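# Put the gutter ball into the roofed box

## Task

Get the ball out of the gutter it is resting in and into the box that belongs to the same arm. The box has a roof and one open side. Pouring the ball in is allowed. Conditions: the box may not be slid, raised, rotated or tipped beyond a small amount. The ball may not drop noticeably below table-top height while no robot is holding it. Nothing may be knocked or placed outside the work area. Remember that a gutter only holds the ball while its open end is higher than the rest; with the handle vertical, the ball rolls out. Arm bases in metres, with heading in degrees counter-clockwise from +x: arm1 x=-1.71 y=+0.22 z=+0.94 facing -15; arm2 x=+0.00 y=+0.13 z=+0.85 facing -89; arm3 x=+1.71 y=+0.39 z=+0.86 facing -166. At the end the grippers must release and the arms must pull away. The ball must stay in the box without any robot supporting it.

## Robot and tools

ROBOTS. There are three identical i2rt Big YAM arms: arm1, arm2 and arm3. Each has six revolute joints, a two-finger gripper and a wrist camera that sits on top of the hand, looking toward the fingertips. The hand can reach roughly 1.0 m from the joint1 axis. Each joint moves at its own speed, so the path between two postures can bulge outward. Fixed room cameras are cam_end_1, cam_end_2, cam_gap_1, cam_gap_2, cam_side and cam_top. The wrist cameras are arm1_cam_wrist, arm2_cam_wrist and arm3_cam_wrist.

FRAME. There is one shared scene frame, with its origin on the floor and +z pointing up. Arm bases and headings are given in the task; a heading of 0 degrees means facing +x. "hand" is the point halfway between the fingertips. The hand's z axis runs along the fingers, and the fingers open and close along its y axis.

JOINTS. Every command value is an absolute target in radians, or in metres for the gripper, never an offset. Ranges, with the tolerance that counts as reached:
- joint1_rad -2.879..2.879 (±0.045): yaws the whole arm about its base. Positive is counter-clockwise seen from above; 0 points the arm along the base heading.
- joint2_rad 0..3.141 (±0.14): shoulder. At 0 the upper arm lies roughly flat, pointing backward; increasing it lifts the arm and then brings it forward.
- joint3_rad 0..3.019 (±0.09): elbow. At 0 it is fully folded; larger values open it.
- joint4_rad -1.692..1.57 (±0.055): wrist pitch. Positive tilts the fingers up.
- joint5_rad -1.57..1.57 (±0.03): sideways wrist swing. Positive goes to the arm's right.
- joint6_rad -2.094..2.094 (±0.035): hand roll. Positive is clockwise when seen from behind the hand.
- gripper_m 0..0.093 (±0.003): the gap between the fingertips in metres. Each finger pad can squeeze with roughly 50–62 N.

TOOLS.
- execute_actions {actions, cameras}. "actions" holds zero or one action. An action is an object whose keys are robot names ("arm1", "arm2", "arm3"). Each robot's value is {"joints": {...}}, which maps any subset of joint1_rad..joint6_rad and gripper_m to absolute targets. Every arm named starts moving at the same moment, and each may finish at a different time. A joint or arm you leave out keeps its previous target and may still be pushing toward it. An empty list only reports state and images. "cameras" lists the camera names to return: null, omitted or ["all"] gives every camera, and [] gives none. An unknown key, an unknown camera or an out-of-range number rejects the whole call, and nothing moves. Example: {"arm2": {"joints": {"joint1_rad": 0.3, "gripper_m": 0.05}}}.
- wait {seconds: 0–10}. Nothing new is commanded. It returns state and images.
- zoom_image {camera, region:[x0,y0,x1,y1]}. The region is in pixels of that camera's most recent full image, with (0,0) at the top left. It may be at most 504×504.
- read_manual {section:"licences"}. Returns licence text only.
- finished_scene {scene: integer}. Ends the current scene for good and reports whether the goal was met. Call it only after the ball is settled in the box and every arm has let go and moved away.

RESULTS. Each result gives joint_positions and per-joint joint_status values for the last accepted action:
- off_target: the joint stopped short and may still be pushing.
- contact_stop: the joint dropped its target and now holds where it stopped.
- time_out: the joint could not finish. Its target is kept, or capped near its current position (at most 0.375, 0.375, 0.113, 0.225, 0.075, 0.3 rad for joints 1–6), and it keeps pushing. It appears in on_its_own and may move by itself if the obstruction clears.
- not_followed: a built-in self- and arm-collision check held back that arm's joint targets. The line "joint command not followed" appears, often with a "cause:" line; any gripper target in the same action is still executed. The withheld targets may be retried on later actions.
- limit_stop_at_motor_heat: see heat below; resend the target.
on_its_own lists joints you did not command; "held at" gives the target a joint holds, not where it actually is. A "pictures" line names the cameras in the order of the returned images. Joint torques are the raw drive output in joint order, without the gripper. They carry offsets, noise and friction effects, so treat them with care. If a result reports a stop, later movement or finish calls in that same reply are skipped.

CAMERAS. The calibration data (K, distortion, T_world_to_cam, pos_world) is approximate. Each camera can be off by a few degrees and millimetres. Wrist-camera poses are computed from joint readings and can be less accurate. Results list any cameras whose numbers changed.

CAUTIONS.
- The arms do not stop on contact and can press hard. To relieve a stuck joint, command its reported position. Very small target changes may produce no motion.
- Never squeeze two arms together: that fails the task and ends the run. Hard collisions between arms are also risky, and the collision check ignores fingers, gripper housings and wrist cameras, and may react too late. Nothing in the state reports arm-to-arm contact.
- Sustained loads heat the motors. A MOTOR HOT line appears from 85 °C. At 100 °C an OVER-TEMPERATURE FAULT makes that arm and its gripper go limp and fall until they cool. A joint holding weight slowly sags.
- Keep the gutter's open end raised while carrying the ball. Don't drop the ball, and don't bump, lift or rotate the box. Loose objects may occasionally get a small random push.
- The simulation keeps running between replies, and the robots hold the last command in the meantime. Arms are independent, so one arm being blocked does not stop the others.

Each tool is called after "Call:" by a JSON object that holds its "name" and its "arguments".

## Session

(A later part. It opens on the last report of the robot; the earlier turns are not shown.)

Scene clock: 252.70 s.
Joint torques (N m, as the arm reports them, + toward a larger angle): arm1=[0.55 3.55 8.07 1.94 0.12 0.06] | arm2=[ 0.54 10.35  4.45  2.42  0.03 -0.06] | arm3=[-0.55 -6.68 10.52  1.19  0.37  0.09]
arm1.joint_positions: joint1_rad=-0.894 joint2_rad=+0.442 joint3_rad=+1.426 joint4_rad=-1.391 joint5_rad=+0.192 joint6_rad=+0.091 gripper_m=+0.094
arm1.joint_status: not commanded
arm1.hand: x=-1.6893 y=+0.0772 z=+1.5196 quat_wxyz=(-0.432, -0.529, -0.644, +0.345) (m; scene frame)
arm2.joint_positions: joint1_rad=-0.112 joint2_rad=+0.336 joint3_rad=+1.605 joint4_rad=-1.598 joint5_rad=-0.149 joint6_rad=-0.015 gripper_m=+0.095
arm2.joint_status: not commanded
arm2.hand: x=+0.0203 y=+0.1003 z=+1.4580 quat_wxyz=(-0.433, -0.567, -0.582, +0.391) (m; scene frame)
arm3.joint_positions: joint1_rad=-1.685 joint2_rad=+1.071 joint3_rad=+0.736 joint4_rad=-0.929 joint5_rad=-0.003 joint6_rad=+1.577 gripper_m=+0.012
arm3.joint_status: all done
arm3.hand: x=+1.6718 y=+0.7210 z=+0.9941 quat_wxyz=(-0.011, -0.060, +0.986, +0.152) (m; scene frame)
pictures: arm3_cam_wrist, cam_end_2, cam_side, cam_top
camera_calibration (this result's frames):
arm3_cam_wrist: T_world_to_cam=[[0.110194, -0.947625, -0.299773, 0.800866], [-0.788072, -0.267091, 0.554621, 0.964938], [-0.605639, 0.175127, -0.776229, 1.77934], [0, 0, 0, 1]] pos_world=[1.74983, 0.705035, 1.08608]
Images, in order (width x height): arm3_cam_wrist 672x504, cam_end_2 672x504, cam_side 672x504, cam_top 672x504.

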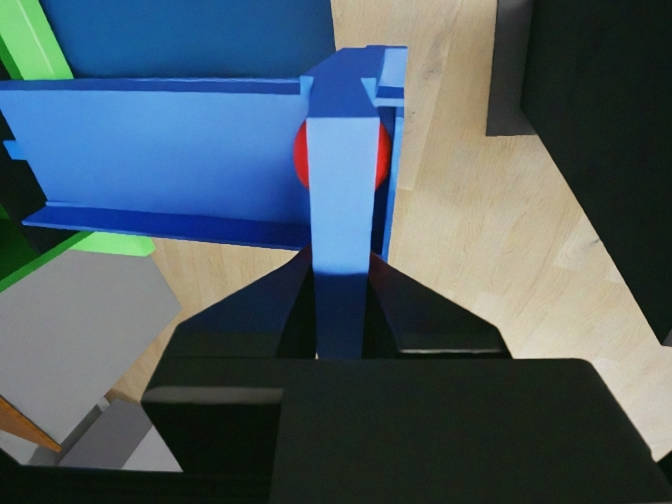

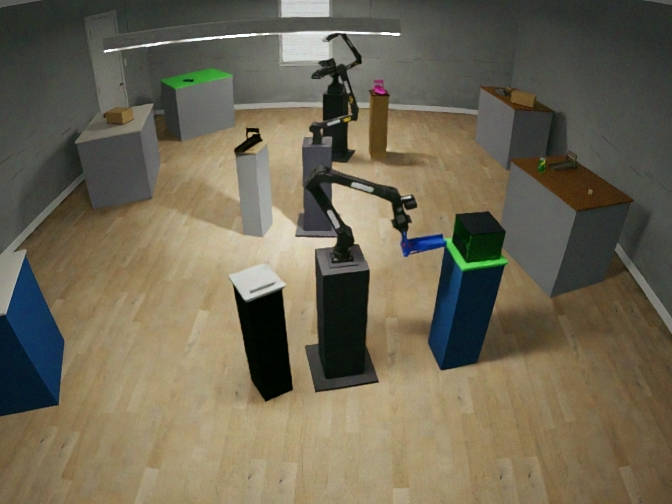

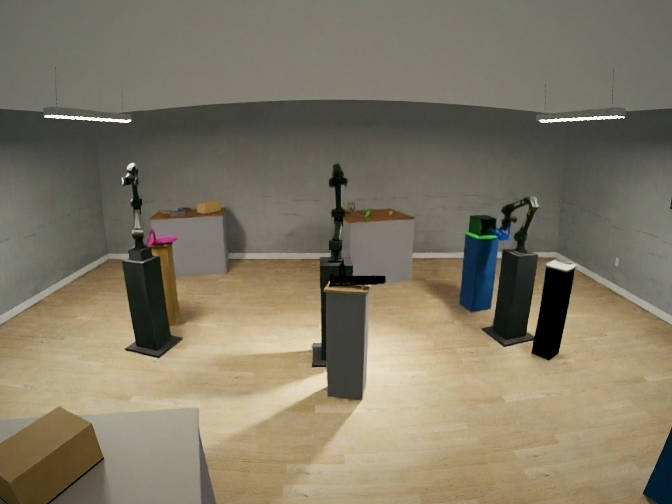

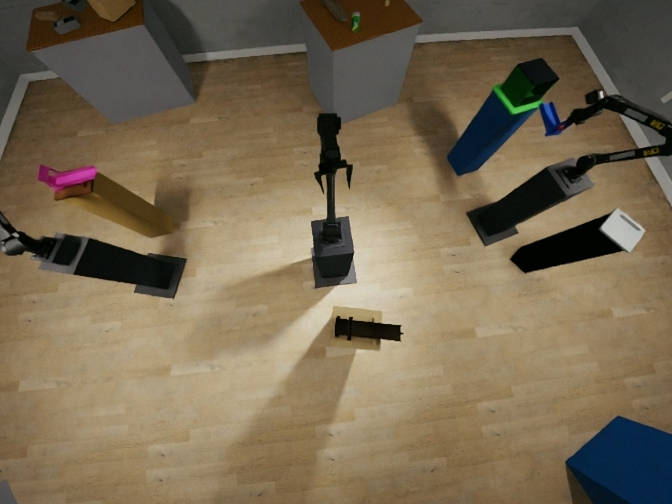

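Call:
{"name": "execute_actions", "arguments": {"actions": [{"arm3": {"joints": {"joint1_rad": -1.655, "joint2_rad": 1.32, "joint3_rad": 0.975, "joint4_rad": -0.867}}}], "cameras": ["arm3_cam_wrist", "cam_end_2", "cam_side"]}}

Scene clock: 317.93 s.
Joint torques (N m, as the arm reports them, + toward a larger angle): arm1=[0.58 3.56 8.05 1.93 0.12 0.06] | arm2=[ 0.81 10.29  4.49  2.44  0.05 -0.04] | arm3=[ -0.27 -10.7   12.87   1.5    0.3    0.1 ]
arm1.joint_positions: joint1_rad=-0.894 joint2_rad=+0.442 joint3_rad=+1.426 joint4_rad=-1.391 joint5_rad=+0.192 joint6_rad=+0.091 gripper_m=+0.094
arm1.joint_status: not commanded
arm1.hand: x=-1.6893 y=+0.0772 z=+1.5196 quat_wxyz=(-0.432, -0.529, -0.644, +0.345) (m; scene frame)
arm2.joint_positions: joint1_rad=-0.112 joint2_rad=+0.336 joint3_rad=+1.605 joint4_rad=-1.598 joint5_rad=-0.149 joint6_rad=-0.015 gripper_m=+0.095
arm2.joint_status: not commanded
arm2.hand: x=+0.0203 y=+0.1003 z=+1.4580 quat_wxyz=(-0.433, -0.567, -0.582, +0.391) (m; scene frame)
arm3.joint_positions: joint1_rad=-1.663 joint2_rad=+1.330 joint3_rad=+0.923 joint4_rad=-0.875 joint5_rad=-0.002 joint6_rad=+1.577 gripper_m=+0.012
arm3.joint_status: all done
arm3.hand: x=+1.6523 y=+0.8024 z=+0.9860 quat_wxyz=(-0.011, -0.071, +0.987, +0.143) (m; scene frame)
pictures: arm3_cam_wrist, cam_end_2, cam_side
camera_calibration (this result's frames):
arm3_cam_wrist: T_world_to_cam=[[0.131855, -0.950025, -0.282961, 0.827271], [-0.784116, -0.274597, 0.55656, 0.973285], [-0.606446, 0.148489, -0.781137, 1.77456], [0, 0, 0, 1]] pos_world=[1.73026, 0.789687, 1.07857]
Images, in order (width x height): arm3_cam_wrist 672x504, cam_end_2 672x504, cam_side 672x504.

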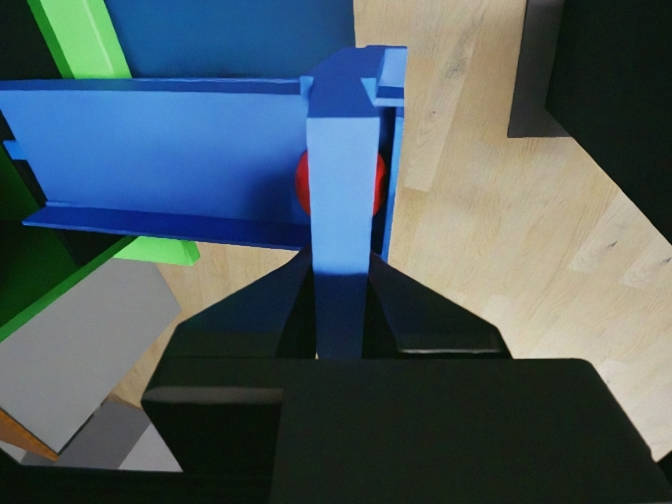

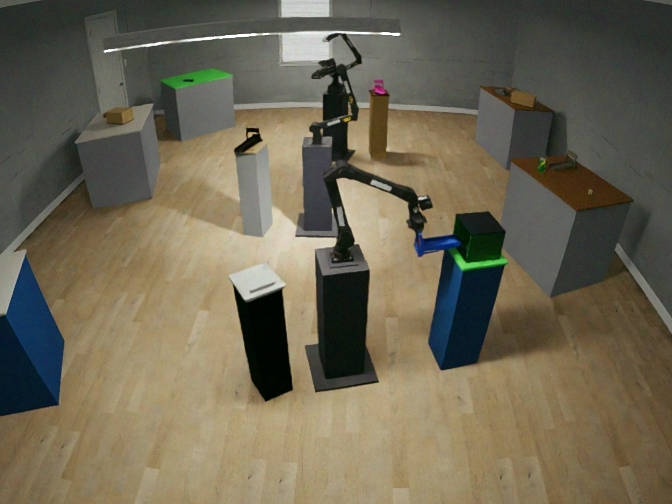

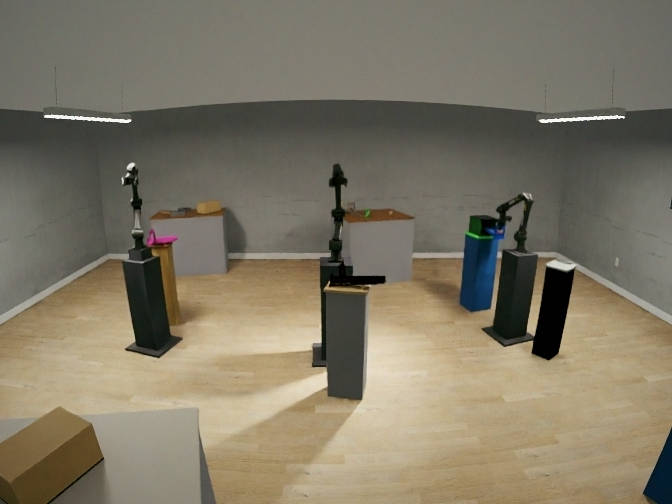

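Call:
{"name": "zoom_image", "arguments": {"camera": "cam_end_2", "region": [400, 190, 520, 285]}}

Call:
{"name": "zoom_image", "arguments": {"camera": "cam_side", "region": [455, 195, 535, 255]}}

Call:
{"name": "zoom_image", "arguments": {"camera": "arm3_cam_wrist", "region": [0, 0, 240, 340]}}

Region (400, 190, 520, 285) of cam_end_2's 672x504 image, scaled by 4.200, with more detail than that image has; it fills the top 399 rows of this view, and the rest is white.

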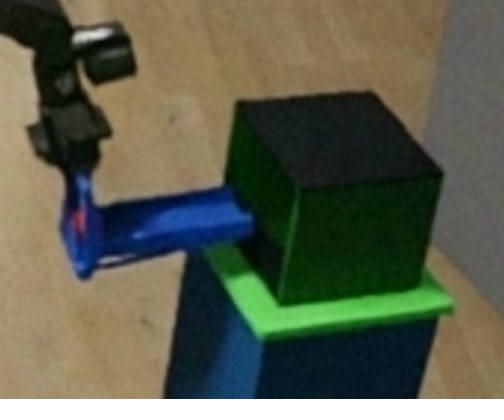

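Region (455, 195, 535, 255) of cam_side's 672x504 image, scaled by 6.300, with more detail than that image has; it fills the top 378 rows of this view, and the rest is white.

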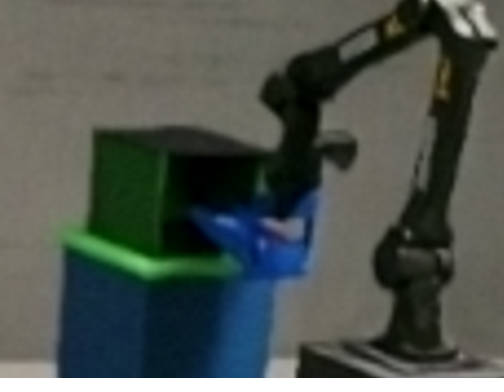

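Region (0, 0, 240, 340) of arm3_cam_wrist's 672x504 image, scaled by 1.482, with more detail than that image has; it fills the left 356 columns of this view, and the rest is white.

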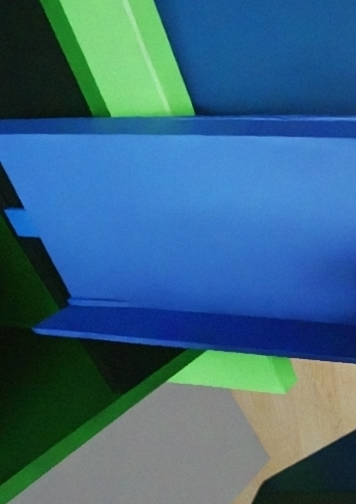

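Call:
{"name": "execute_actions", "arguments": {"actions": [{"arm3": {"joints": {"joint2_rad": 1.297, "joint3_rad": 1.07, "joint4_rad": -1.02}}}], "cameras": ["arm3_cam_wrist", "cam_end_2", "cam_side"]}}

Call:
{"name": "zoom_image", "arguments": {"camera": "cam_end_2", "region": [400, 190, 520, 285]}}

Call:
{"name": "zoom_image", "arguments": {"camera": "cam_side", "region": [455, 195, 535, 255]}}

Scene clock: 383.07 s.
Joint torques (N m, as the arm reports them, + toward a larger angle): arm1=[0.58 3.59 8.07 1.93 0.13 0.05] | arm2=[ 0.65 10.71  4.4   2.53  0.04 -0.05] | arm3=[ -0.24 -11.18  13.54   0.83   0.28   0.07]
arm1.joint_positions: joint1_rad=-0.894 joint2_rad=+0.442 joint3_rad=+1.426 joint4_rad=-1.391 joint5_rad=+0.192 joint6_rad=+0.091 gripper_m=+0.094
arm1.joint_status: not commanded
arm1.hand: x=-1.6893 y=+0.0772 z=+1.5196 quat_wxyz=(-0.432, -0.529, -0.644, +0.345) (m; scene frame)
arm2.joint_positions: joint1_rad=-0.112 joint2_rad=+0.336 joint3_rad=+1.605 joint4_rad=-1.598 joint5_rad=-0.149 joint6_rad=-0.015 gripper_m=+0.095
arm2.joint_status: not commanded
arm2.hand: x=+0.0203 y=+0.1003 z=+1.4580 quat_wxyz=(-0.433, -0.567, -0.582, +0.391) (m; scene frame)
arm3.joint_positions: joint1_rad=-1.663 joint2_rad=+1.307 joint3_rad=+1.014 joint4_rad=-1.017 joint5_rad=-0.002 joint6_rad=+1.577 gripper_m=+0.012
arm3.joint_status: all done
arm3.hand: x=+1.6523 y=+0.8018 z=+1.0239 quat_wxyz=(-0.010, -0.071, +0.989, +0.129) (m; scene frame)
pictures: arm3_cam_wrist, cam_end_2, cam_side
camera_calibration (this result's frames):
arm3_cam_wrist: T_world_to_cam=[[0.132966, -0.957744, -0.25504, 0.813276], [-0.786548, -0.258536, 0.560804, 0.938831], [-0.603044, 0.126034, -0.787689, 1.82336], [0, 0, 0, 1]] pos_world=[1.72986, 0.791828, 1.11716]
Images, in order (width x height): arm3_cam_wrist 672x504, cam_end_2 672x504, cam_side 672x504.

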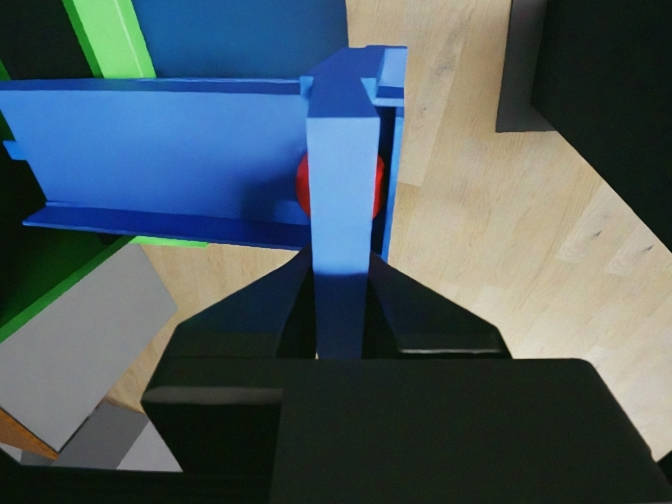

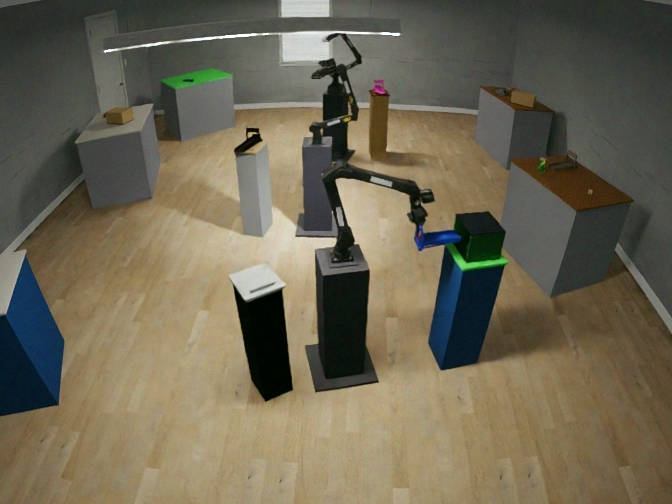

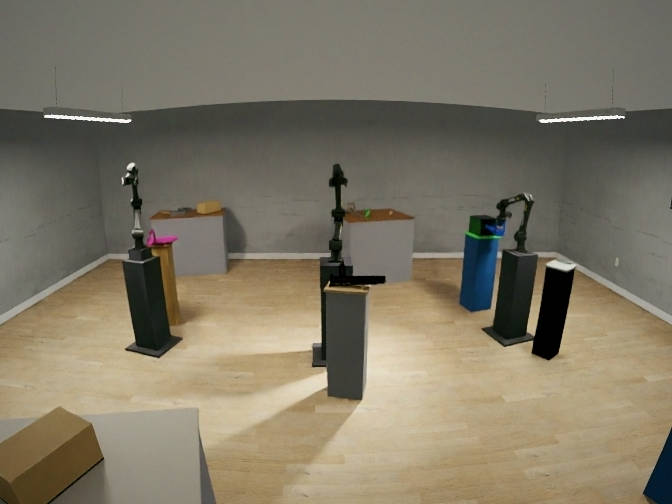

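Region (400, 190, 520, 285) of cam_end_2's 672x504 image, scaled by 4.200, with more detail than that image has; it fills the top 399 rows of this view, and the rest is white.

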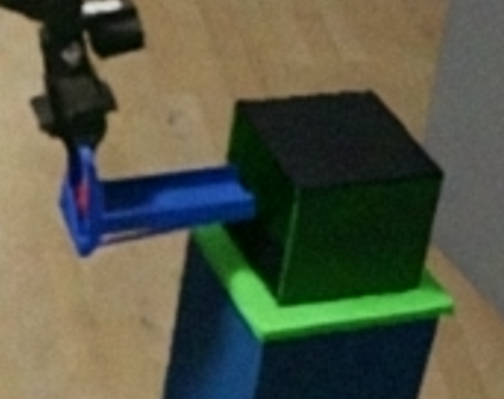

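Region (455, 195, 535, 255) of cam_side's 672x504 image, scaled by 6.300, with more detail than that image has; it fills the top 378 rows of this view, and the rest is white.

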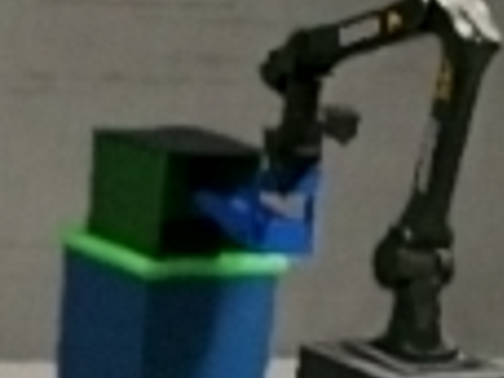

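Call:
{"name": "execute_actions", "arguments": {"actions": [{"arm3": {"joints": {"joint2_rad": 1.411, "joint3_rad": 1.205, "joint4_rad": -1.06}}}], "cameras": ["arm3_cam_wrist", "cam_end_2", "cam_side"]}}

Call:
{"name": "zoom_image", "arguments": {"camera": "cam_end_2", "region": [400, 190, 520, 285]}}

Call:
{"name": "zoom_image", "arguments": {"camera": "cam_side", "region": [455, 195, 535, 255]}}

Scene clock: 406.50 s.
Joint torques (N m, as the arm reports them, + toward a larger angle): arm1=[0.53 3.68 8.06 1.95 0.13 0.05] | arm2=[ 0.77 10.39  4.29  2.46  0.04 -0.05] | arm3=[  0.22 -13.53  14.     0.96   0.34   0.09]
arm1.joint_positions: joint1_rad=-0.894 joint2_rad=+0.442 joint3_rad=+1.426 joint4_rad=-1.391 joint5_rad=+0.192 joint6_rad=+0.091 gripper_m=+0.094
arm1.joint_status: not commanded
arm1.hand: x=-1.6893 y=+0.0772 z=+1.5196 quat_wxyz=(-0.432, -0.529, -0.644, +0.345) (m; scene frame)
arm2.joint_positions: joint1_rad=-0.112 joint2_rad=+0.336 joint3_rad=+1.605 joint4_rad=-1.598 joint5_rad=-0.149 joint6_rad=-0.015 gripper_m=+0.095
arm2.joint_status: not commanded
arm2.hand: x=+0.0203 y=+0.1003 z=+1.4580 quat_wxyz=(-0.433, -0.567, -0.582, +0.391) (m; scene frame)
arm3.joint_positions: joint1_rad=-1.663 joint2_rad=+1.424 joint3_rad=+1.143 joint4_rad=-1.060 joint5_rad=-0.002 joint6_rad=+1.577 gripper_m=+0.012
arm3.joint_status: all done
arm3.hand: x=+1.6464 y=+0.8404 z=+1.0277 quat_wxyz=(-0.009, -0.072, +0.991, +0.113) (m; scene frame)
pictures: arm3_cam_wrist, cam_end_2, cam_side
camera_calibration (this result's frames):
arm3_cam_wrist: T_world_to_cam=[[0.134016, -0.965087, -0.225048, 0.825544], [-0.789158, -0.241293, 0.564807, 0.927772], [-0.599391, 0.101905, -0.793944, 1.83868], [0, 0, 0, 1]] pos_world=[1.72361, 0.833216, 1.12158]
Images, in order (width x height): arm3_cam_wrist 672x504, cam_end_2 672x504, cam_side 672x504.

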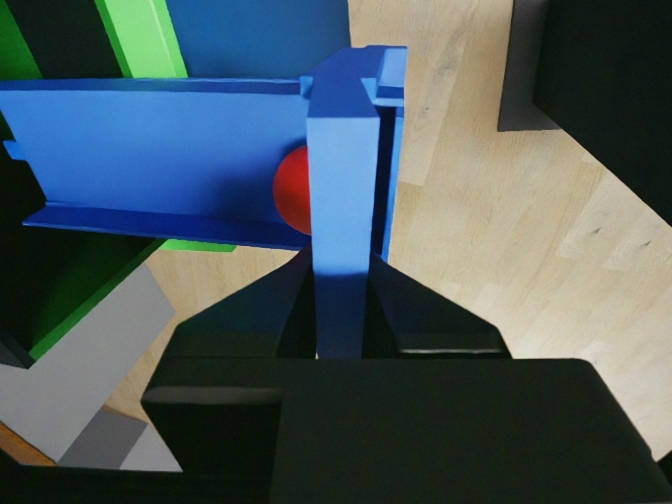

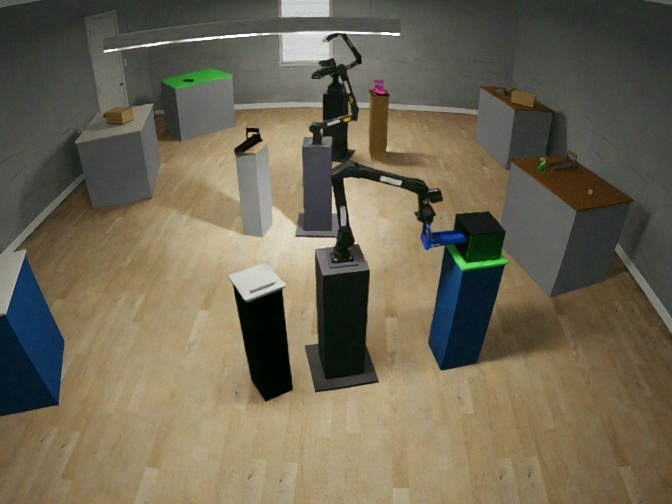

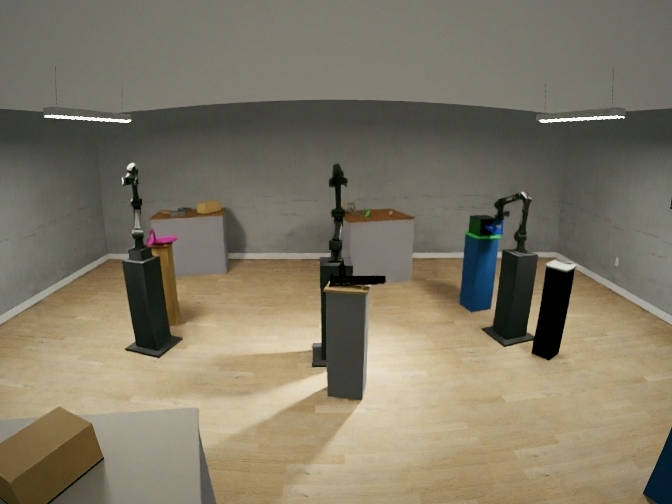

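Region (400, 190, 520, 285) of cam_end_2's 672x504 image, scaled by 4.200, with more detail than that image has; it fills the top 399 rows of this view, and the rest is white.

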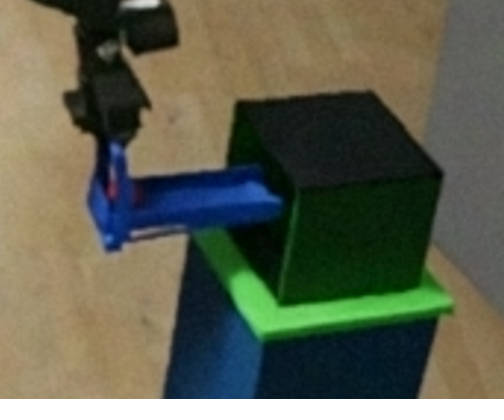

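Region (455, 195, 535, 255) of cam_side's 672x504 image, scaled by 6.300, with more detail than that image has; it fills the top 378 rows of this view, and the rest is white.

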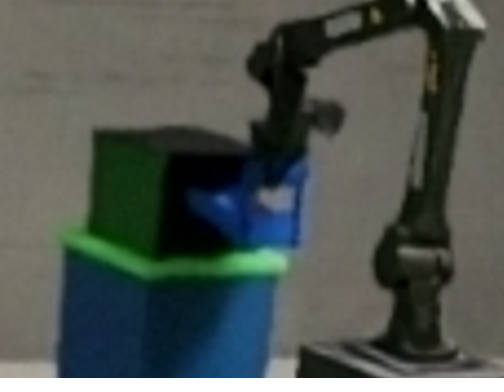

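Call:
{"name": "execute_actions", "arguments": {"actions": [{"arm3": {"joints": {"joint2_rad": 1.519, "joint3_rad": 1.348, "joint4_rad": -1.095}}}], "cameras": ["arm3_cam_wrist", "cam_end_2", "cam_side"]}}

Call:
{"name": "zoom_image", "arguments": {"camera": "cam_end_2", "region": [400, 190, 520, 285]}}

Call:
{"name": "zoom_image", "arguments": {"camera": "cam_side", "region": [455, 195, 535, 255]}}

Scene clock: 414.30 s.
Joint torques (N m, as the arm reports them, + toward a larger angle): arm1=[0.59 3.56 8.07 1.93 0.13 0.06] | arm2=[ 0.55 10.17  4.28  2.43  0.   -0.06] | arm3=[  0.07 -15.49  14.15   0.98   0.31   0.09]
arm1.joint_positions: joint1_rad=-0.894 joint2_rad=+0.442 joint3_rad=+1.426 joint4_rad=-1.391 joint5_rad=+0.192 joint6_rad=+0.091 gripper_m=+0.094
arm1.joint_status: not commanded
arm1.hand: x=-1.6893 y=+0.0772 z=+1.5196 quat_wxyz=(-0.432, -0.529, -0.644, +0.345) (m; scene frame)
arm2.joint_positions: joint1_rad=-0.112 joint2_rad=+0.336 joint3_rad=+1.605 joint4_rad=-1.598 joint5_rad=-0.149 joint6_rad=-0.015 gripper_m=+0.095
arm2.joint_status: not commanded
arm2.hand: x=+0.0203 y=+0.1003 z=+1.4580 quat_wxyz=(-0.433, -0.567, -0.582, +0.391) (m; scene frame)
arm3.joint_positions: joint1_rad=-1.663 joint2_rad=+1.532 joint3_rad=+1.285 joint4_rad=-1.095 joint5_rad=-0.002 joint6_rad=+1.577 gripper_m=+0.012
arm3.joint_status: all done
arm3.hand: x=+1.6398 y=+0.8841 z=+1.0368 quat_wxyz=(-0.009, -0.072, +0.991, +0.113) (m; scene frame)
pictures: arm3_cam_wrist, cam_end_2, cam_side
camera_calibration (this result's frames):
arm3_cam_wrist: T_world_to_cam=[[0.134053, -0.965341, -0.223933, 0.869687], [-0.789255, -0.240652, 0.564945, 0.927451], [-0.599255, 0.101008, -0.794161, 1.83822], [0, 0, 0, 1]] pos_world=[1.71697, 0.877063, 1.13064]
Images, in order (width x height): arm3_cam_wrist 672x504, cam_end_2 672x504, cam_side 672x504.

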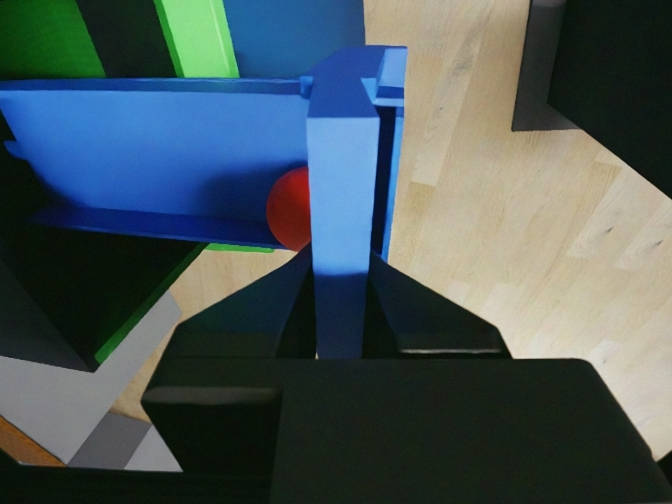

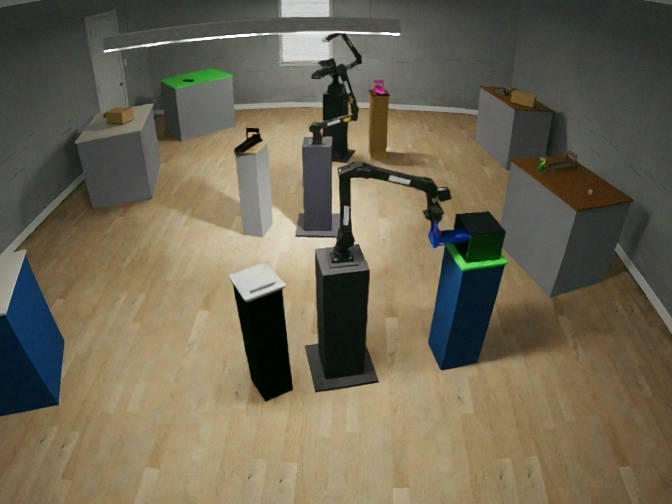

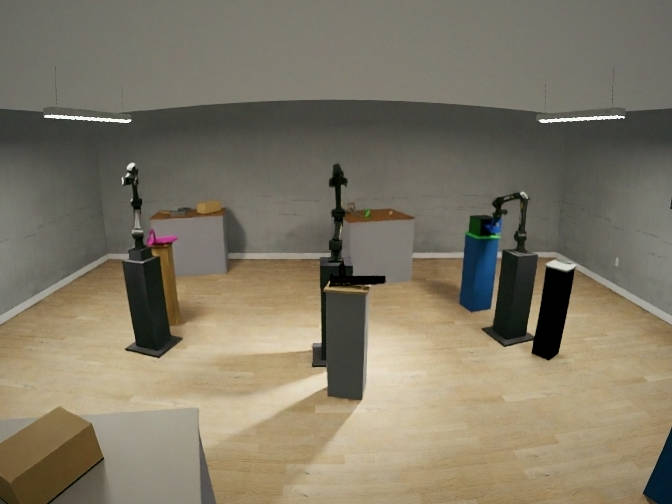

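Region (400, 190, 520, 285) of cam_end_2's 672x504 image, scaled by 4.200, with more detail than that image has; it fills the top 399 rows of this view, and the rest is white.

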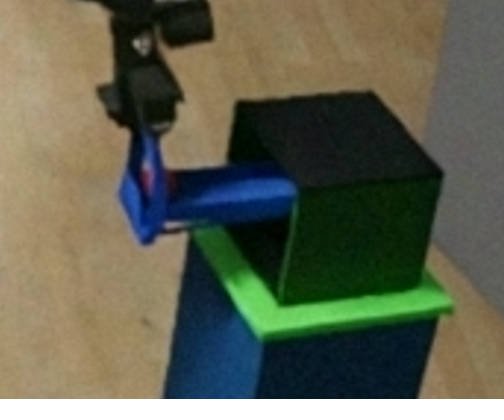

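Region (455, 195, 535, 255) of cam_side's 672x504 image, scaled by 6.300, with more detail than that image has; it fills the top 378 rows of this view, and the rest is white.

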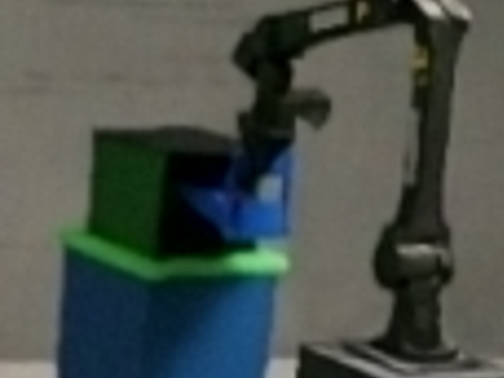

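Call:
{"name": "execute_actions", "arguments": {"actions": [{"arm3": {"joints": {"joint2_rad": 1.565, "joint3_rad": 1.426, "joint4_rad": -1.188}}}], "cameras": ["arm3_cam_wrist", "cam_end_2"]}}

Call:
{"name": "execute_actions", "arguments": {"actions": [{"arm3": {"joints": {"joint2_rad": 1.606, "joint3_rad": 1.505, "joint4_rad": -1.282}}}], "cameras": ["arm3_cam_wrist", "cam_end_2"]}}

Call:
{"name": "zoom_image", "arguments": {"camera": "cam_end_2", "region": [400, 190, 520, 285]}}

Scene clock: 432.37 s.
Joint torques (N m, as the arm reports them, + toward a larger angle): arm1=[0.58 3.57 8.06 1.93 0.13 0.06] | arm2=[ 1.03 10.48  4.37  2.54  0.03 -0.04] | arm3=[ -0.14 -14.79  14.29   0.62   0.31   0.12]
arm1.joint_positions: joint1_rad=-0.894 joint2_rad=+0.442 joint3_rad=+1.426 joint4_rad=-1.391 joint5_rad=+0.192 joint6_rad=+0.091 gripper_m=+0.094
arm1.joint_status: not commanded
arm1.hand: x=-1.6893 y=+0.0772 z=+1.5196 quat_wxyz=(-0.432, -0.529, -0.644, +0.345) (m; scene frame)
arm2.joint_positions: joint1_rad=-0.112 joint2_rad=+0.336 joint3_rad=+1.605 joint4_rad=-1.598 joint5_rad=-0.149 joint6_rad=-0.015 gripper_m=+0.095
arm2.joint_status: not commanded
arm2.hand: x=+0.0203 y=+0.1003 z=+1.4580 quat_wxyz=(-0.433, -0.567, -0.582, +0.391) (m; scene frame)
arm3.joint_positions: joint1_rad=-1.663 joint2_rad=+1.570 joint3_rad=+1.361 joint4_rad=-1.183 joint5_rad=-0.002 joint6_rad=+1.577 gripper_m=+0.012
arm3.joint_status: all done
arm3.hand: x=+1.6389 y=+0.8898 z=+1.0460 quat_wxyz=(-0.007, -0.072, +0.994, +0.088) (m; scene frame)
pictures: arm3_cam_wrist, cam_end_2
camera_calibration (this result's frames):
arm3_cam_wrist: T_world_to_cam=[[0.135457, -0.975278, -0.174597, 0.832327], [-0.793543, -0.212308, 0.570276, 0.899151], [-0.593246, 0.0613022, -0.802684, 1.87884], [0, 0, 0, 1]] pos_world=[1.71538, 0.88747, 1.14067]
Images, in order (width x height): arm3_cam_wrist 672x504, cam_end_2 672x504.

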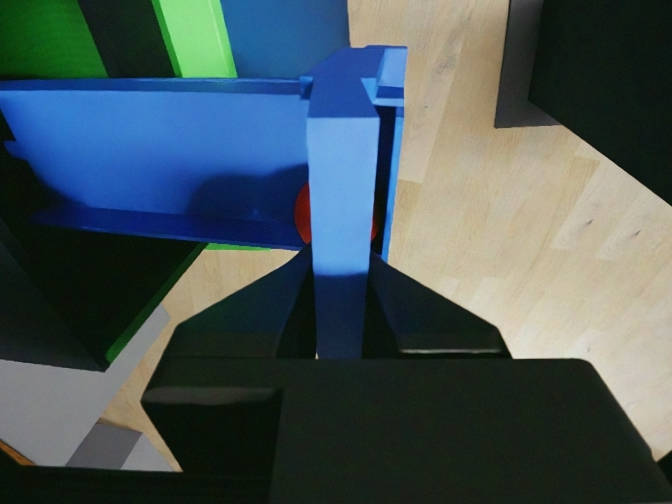

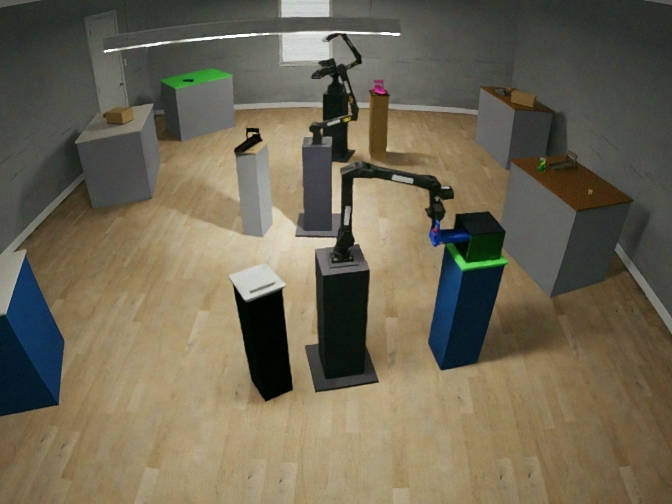

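Scene clock: 433.17 s.
Joint torques (N m, as the arm reports them, + toward a larger angle): arm1=[0.64 3.62 8.05 1.94 0.13 0.06] | arm2=[ 0.49 10.76  4.44  2.43  0.02 -0.05] | arm3=[ -0.15 -16.01  14.28   0.52   0.33   0.09]
arm1.joint_positions: joint1_rad=-0.894 joint2_rad=+0.442 joint3_rad=+1.426 joint4_rad=-1.391 joint5_rad=+0.192 joint6_rad=+0.091 gripper_m=+0.094
arm1.joint_status: not commanded
arm1.hand: x=-1.6893 y=+0.0772 z=+1.5196 quat_wxyz=(-0.432, -0.529, -0.644, +0.345) (m; scene frame)
arm2.joint_positions: joint1_rad=-0.112 joint2_rad=+0.336 joint3_rad=+1.605 joint4_rad=-1.598 joint5_rad=-0.149 joint6_rad=-0.015 gripper_m=+0.095
arm2.joint_status: not commanded
arm2.hand: x=+0.0203 y=+0.1003 z=+1.4580 quat_wxyz=(-0.433, -0.567, -0.582, +0.391) (m; scene frame)
arm3.joint_positions: joint1_rad=-1.663 joint2_rad=+1.613 joint3_rad=+1.440 joint4_rad=-1.277 joint5_rad=-0.002 joint6_rad=+1.577 gripper_m=+0.012
arm3.joint_status: all done
arm3.hand: x=+1.6382 y=+0.8947 z=+1.0545 quat_wxyz=(-0.005, -0.072, +0.996, +0.060) (m; scene frame)
pictures: arm3_cam_wrist, cam_end_2
camera_calibration (this result's frames):
arm3_cam_wrist: T_world_to_cam=[[0.136588, -0.983483, -0.118761, 0.785251], [-0.798388, -0.18026, 0.574529, 0.869543], [-0.586447, 0.0163437, -0.809823, 1.9215], [0, 0, 0, 1]] pos_world=[1.71384, 0.89762, 1.14976]
Images, in order (width x height): arm3_cam_wrist 672x504, cam_end_2 672x504.

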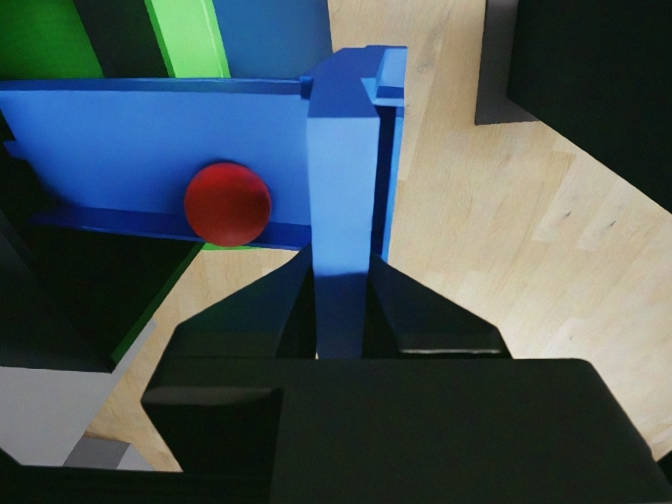

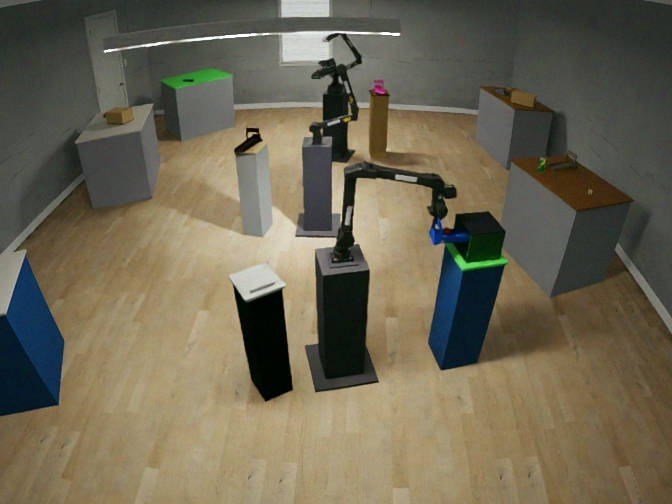

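Region (400, 190, 520, 285) of cam_end_2's 672x504 image, scaled by 4.200, with more detail than that image has; it fills the top 399 rows of this view, and the rest is white.

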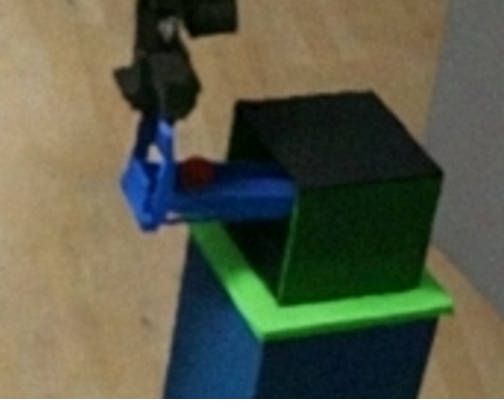

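The ball is rolling toward the box. Let me check the current state.

Call:
{"name": "execute_actions", "arguments": {"actions": [], "cameras": ["arm3_cam_wrist", "cam_end_2", "cam_side"]}}

Scene clock: 435.43 s.
Joint torques (N m, as the arm reports them, + toward a larger angle): arm1=[0.58 3.58 8.05 1.94 0.13 0.06] | arm2=[ 0.6   9.9   4.37  2.5   0.01 -0.08] | arm3=[ -0.01 -16.03  14.29   0.57   0.3    0.11]
arm1.joint_positions: joint1_rad=-0.894 joint2_rad=+0.442 joint3_rad=+1.426 joint4_rad=-1.391 joint5_rad=+0.192 joint6_rad=+0.091 gripper_m=+0.094
arm1.joint_status: not commanded
arm1.hand: x=-1.6893 y=+0.0772 z=+1.5196 quat_wxyz=(-0.432, -0.529, -0.644, +0.345) (m; scene frame)
arm2.joint_positions: joint1_rad=-0.112 joint2_rad=+0.336 joint3_rad=+1.605 joint4_rad=-1.598 joint5_rad=-0.149 joint6_rad=-0.015 gripper_m=+0.095
arm2.joint_status: not commanded
arm2.hand: x=+0.0203 y=+0.1003 z=+1.4580 quat_wxyz=(-0.433, -0.567, -0.582, +0.391) (m; scene frame)
arm3.joint_positions: joint1_rad=-1.663 joint2_rad=+1.613 joint3_rad=+1.440 joint4_rad=-1.277 joint5_rad=-0.002 joint6_rad=+1.577 gripper_m=+0.012
arm3.joint_status: all done
arm3.hand: x=+1.6383 y=+0.8946 z=+1.0545 quat_wxyz=(-0.005, -0.072, +0.996, +0.060) (m; scene frame)
pictures: arm3_cam_wrist, cam_end_2, cam_side
camera_calibration (this result's frames):
arm3_cam_wrist: T_world_to_cam=[[0.136594, -0.983528, -0.118387, 0.784794], [-0.798644, -0.180038, 0.574242, 0.870121], [-0.586097, 0.0161112, -0.810081, 1.92145], [0, 0, 0, 1]] pos_world=[1.71387, 0.897565, 1.14978]
Images, in order (width x height): arm3_cam_wrist 672x504, cam_end_2 672x504, cam_side 672x504.

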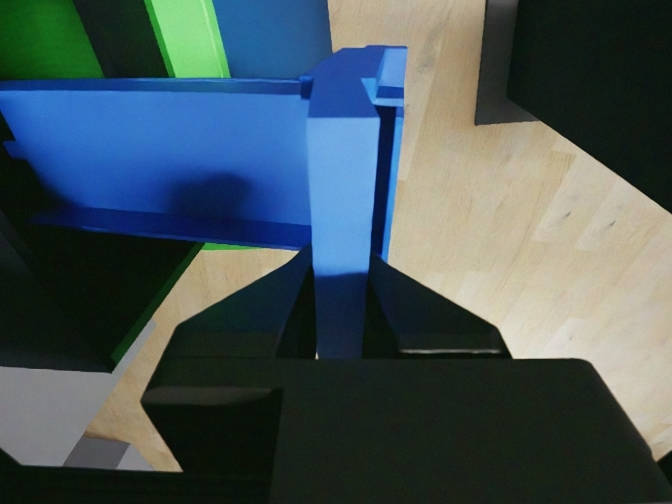

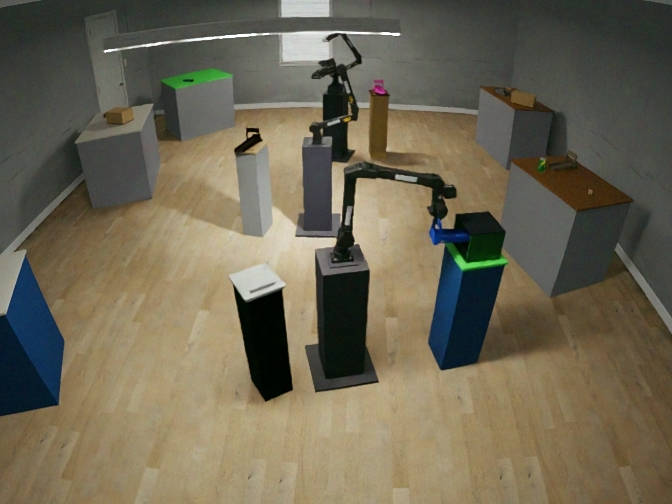

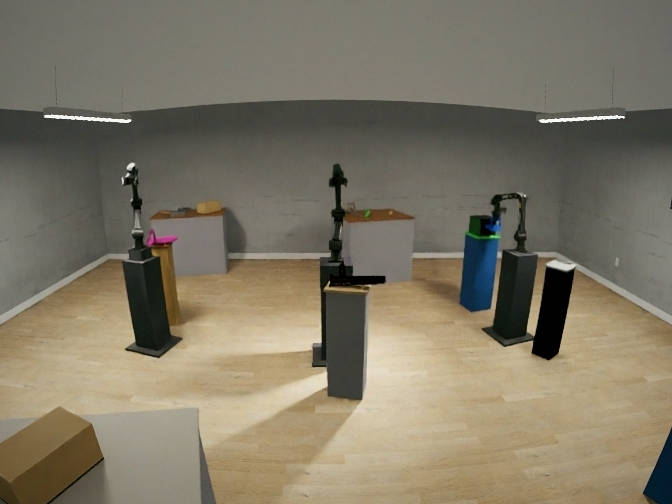

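Call:
{"name": "execute_actions", "arguments": {"actions": [{"arm3": {"joints": {"joint2_rad": 1.472, "joint3_rad": 1.312, "joint4_rad": -1.26}}}], "cameras": ["arm3_cam_wrist", "cam_end_2"]}}

Call:
{"name": "zoom_image", "arguments": {"camera": "cam_end_2", "region": [400, 190, 520, 285]}}

Scene clock: 443.77 s.
Joint torques (N m, as the arm reports them, + toward a larger angle): arm1=[0.6  3.57 8.06 1.93 0.13 0.06] | arm2=[ 0.56 10.38  4.35  2.43  0.01 -0.07] | arm3=[ -0.03 -12.98   9.35   0.87   0.29   0.13]
arm1.joint_positions: joint1_rad=-0.894 joint2_rad=+0.442 joint3_rad=+1.426 joint4_rad=-1.391 joint5_rad=+0.192 joint6_rad=+0.091 gripper_m=+0.094
arm1.joint_status: not commanded
arm1.hand: x=-1.6893 y=+0.0772 z=+1.5196 quat_wxyz=(-0.432, -0.529, -0.644, +0.345) (m; scene frame)
arm2.joint_positions: joint1_rad=-0.112 joint2_rad=+0.336 joint3_rad=+1.605 joint4_rad=-1.598 joint5_rad=-0.149 joint6_rad=-0.015 gripper_m=+0.095
arm2.joint_status: not commanded
arm2.hand: x=+0.0203 y=+0.1003 z=+1.4580 quat_wxyz=(-0.433, -0.567, -0.582, +0.391) (m; scene frame)
arm3.joint_positions: joint1_rad=-1.663 joint2_rad=+1.472 joint3_rad=+1.309 joint4_rad=-1.265 joint5_rad=-0.002 joint6_rad=+1.577 gripper_m=+0.012
arm3.joint_status: all done
arm3.hand: x=+1.6453 y=+0.8476 z=+1.0668 quat_wxyz=(-0.006, -0.072, +0.995, +0.070) (m; scene frame)
pictures: arm3_cam_wrist, cam_end_2
camera_calibration (this result's frames):
arm3_cam_wrist: T_world_to_cam=[[0.136223, -0.980798, -0.139569, 0.759956], [-0.796808, -0.192187, 0.572854, 0.868959], [-0.588677, 0.0331743, -0.807688, 1.9236], [0, 0, 0, 1]] pos_world=[1.72125, 0.848551, 1.16195]
Images, in order (width x height): arm3_cam_wrist 672x504, cam_end_2 672x504.

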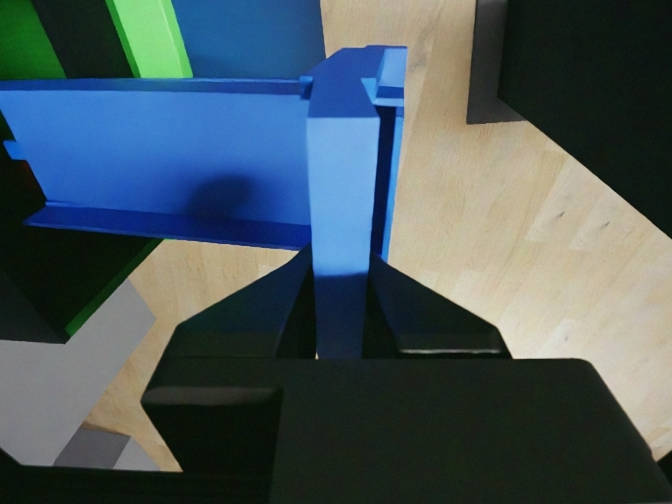

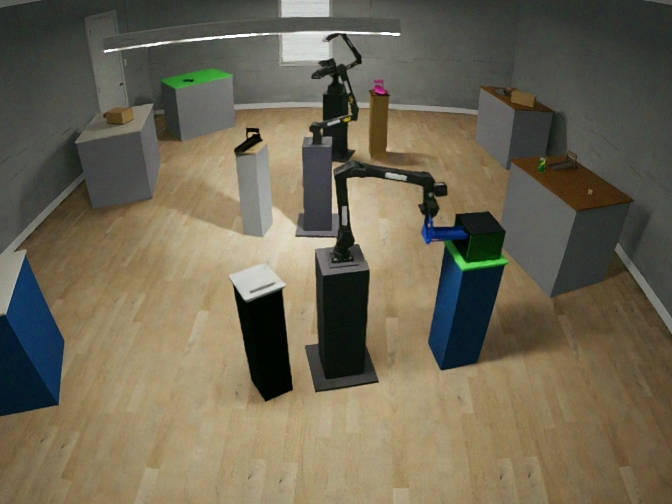

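Region (400, 190, 520, 285) of cam_end_2's 672x504 image, scaled by 4.200, with more detail than that image has; it fills the top 399 rows of this view, and the rest is white.

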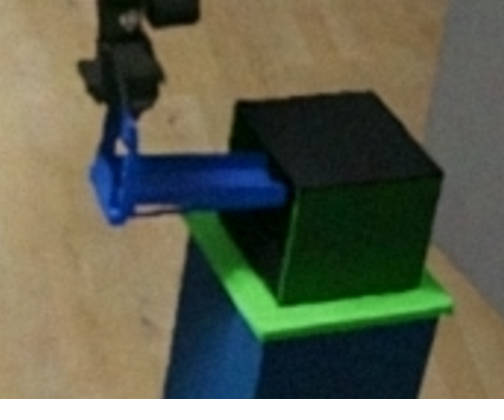

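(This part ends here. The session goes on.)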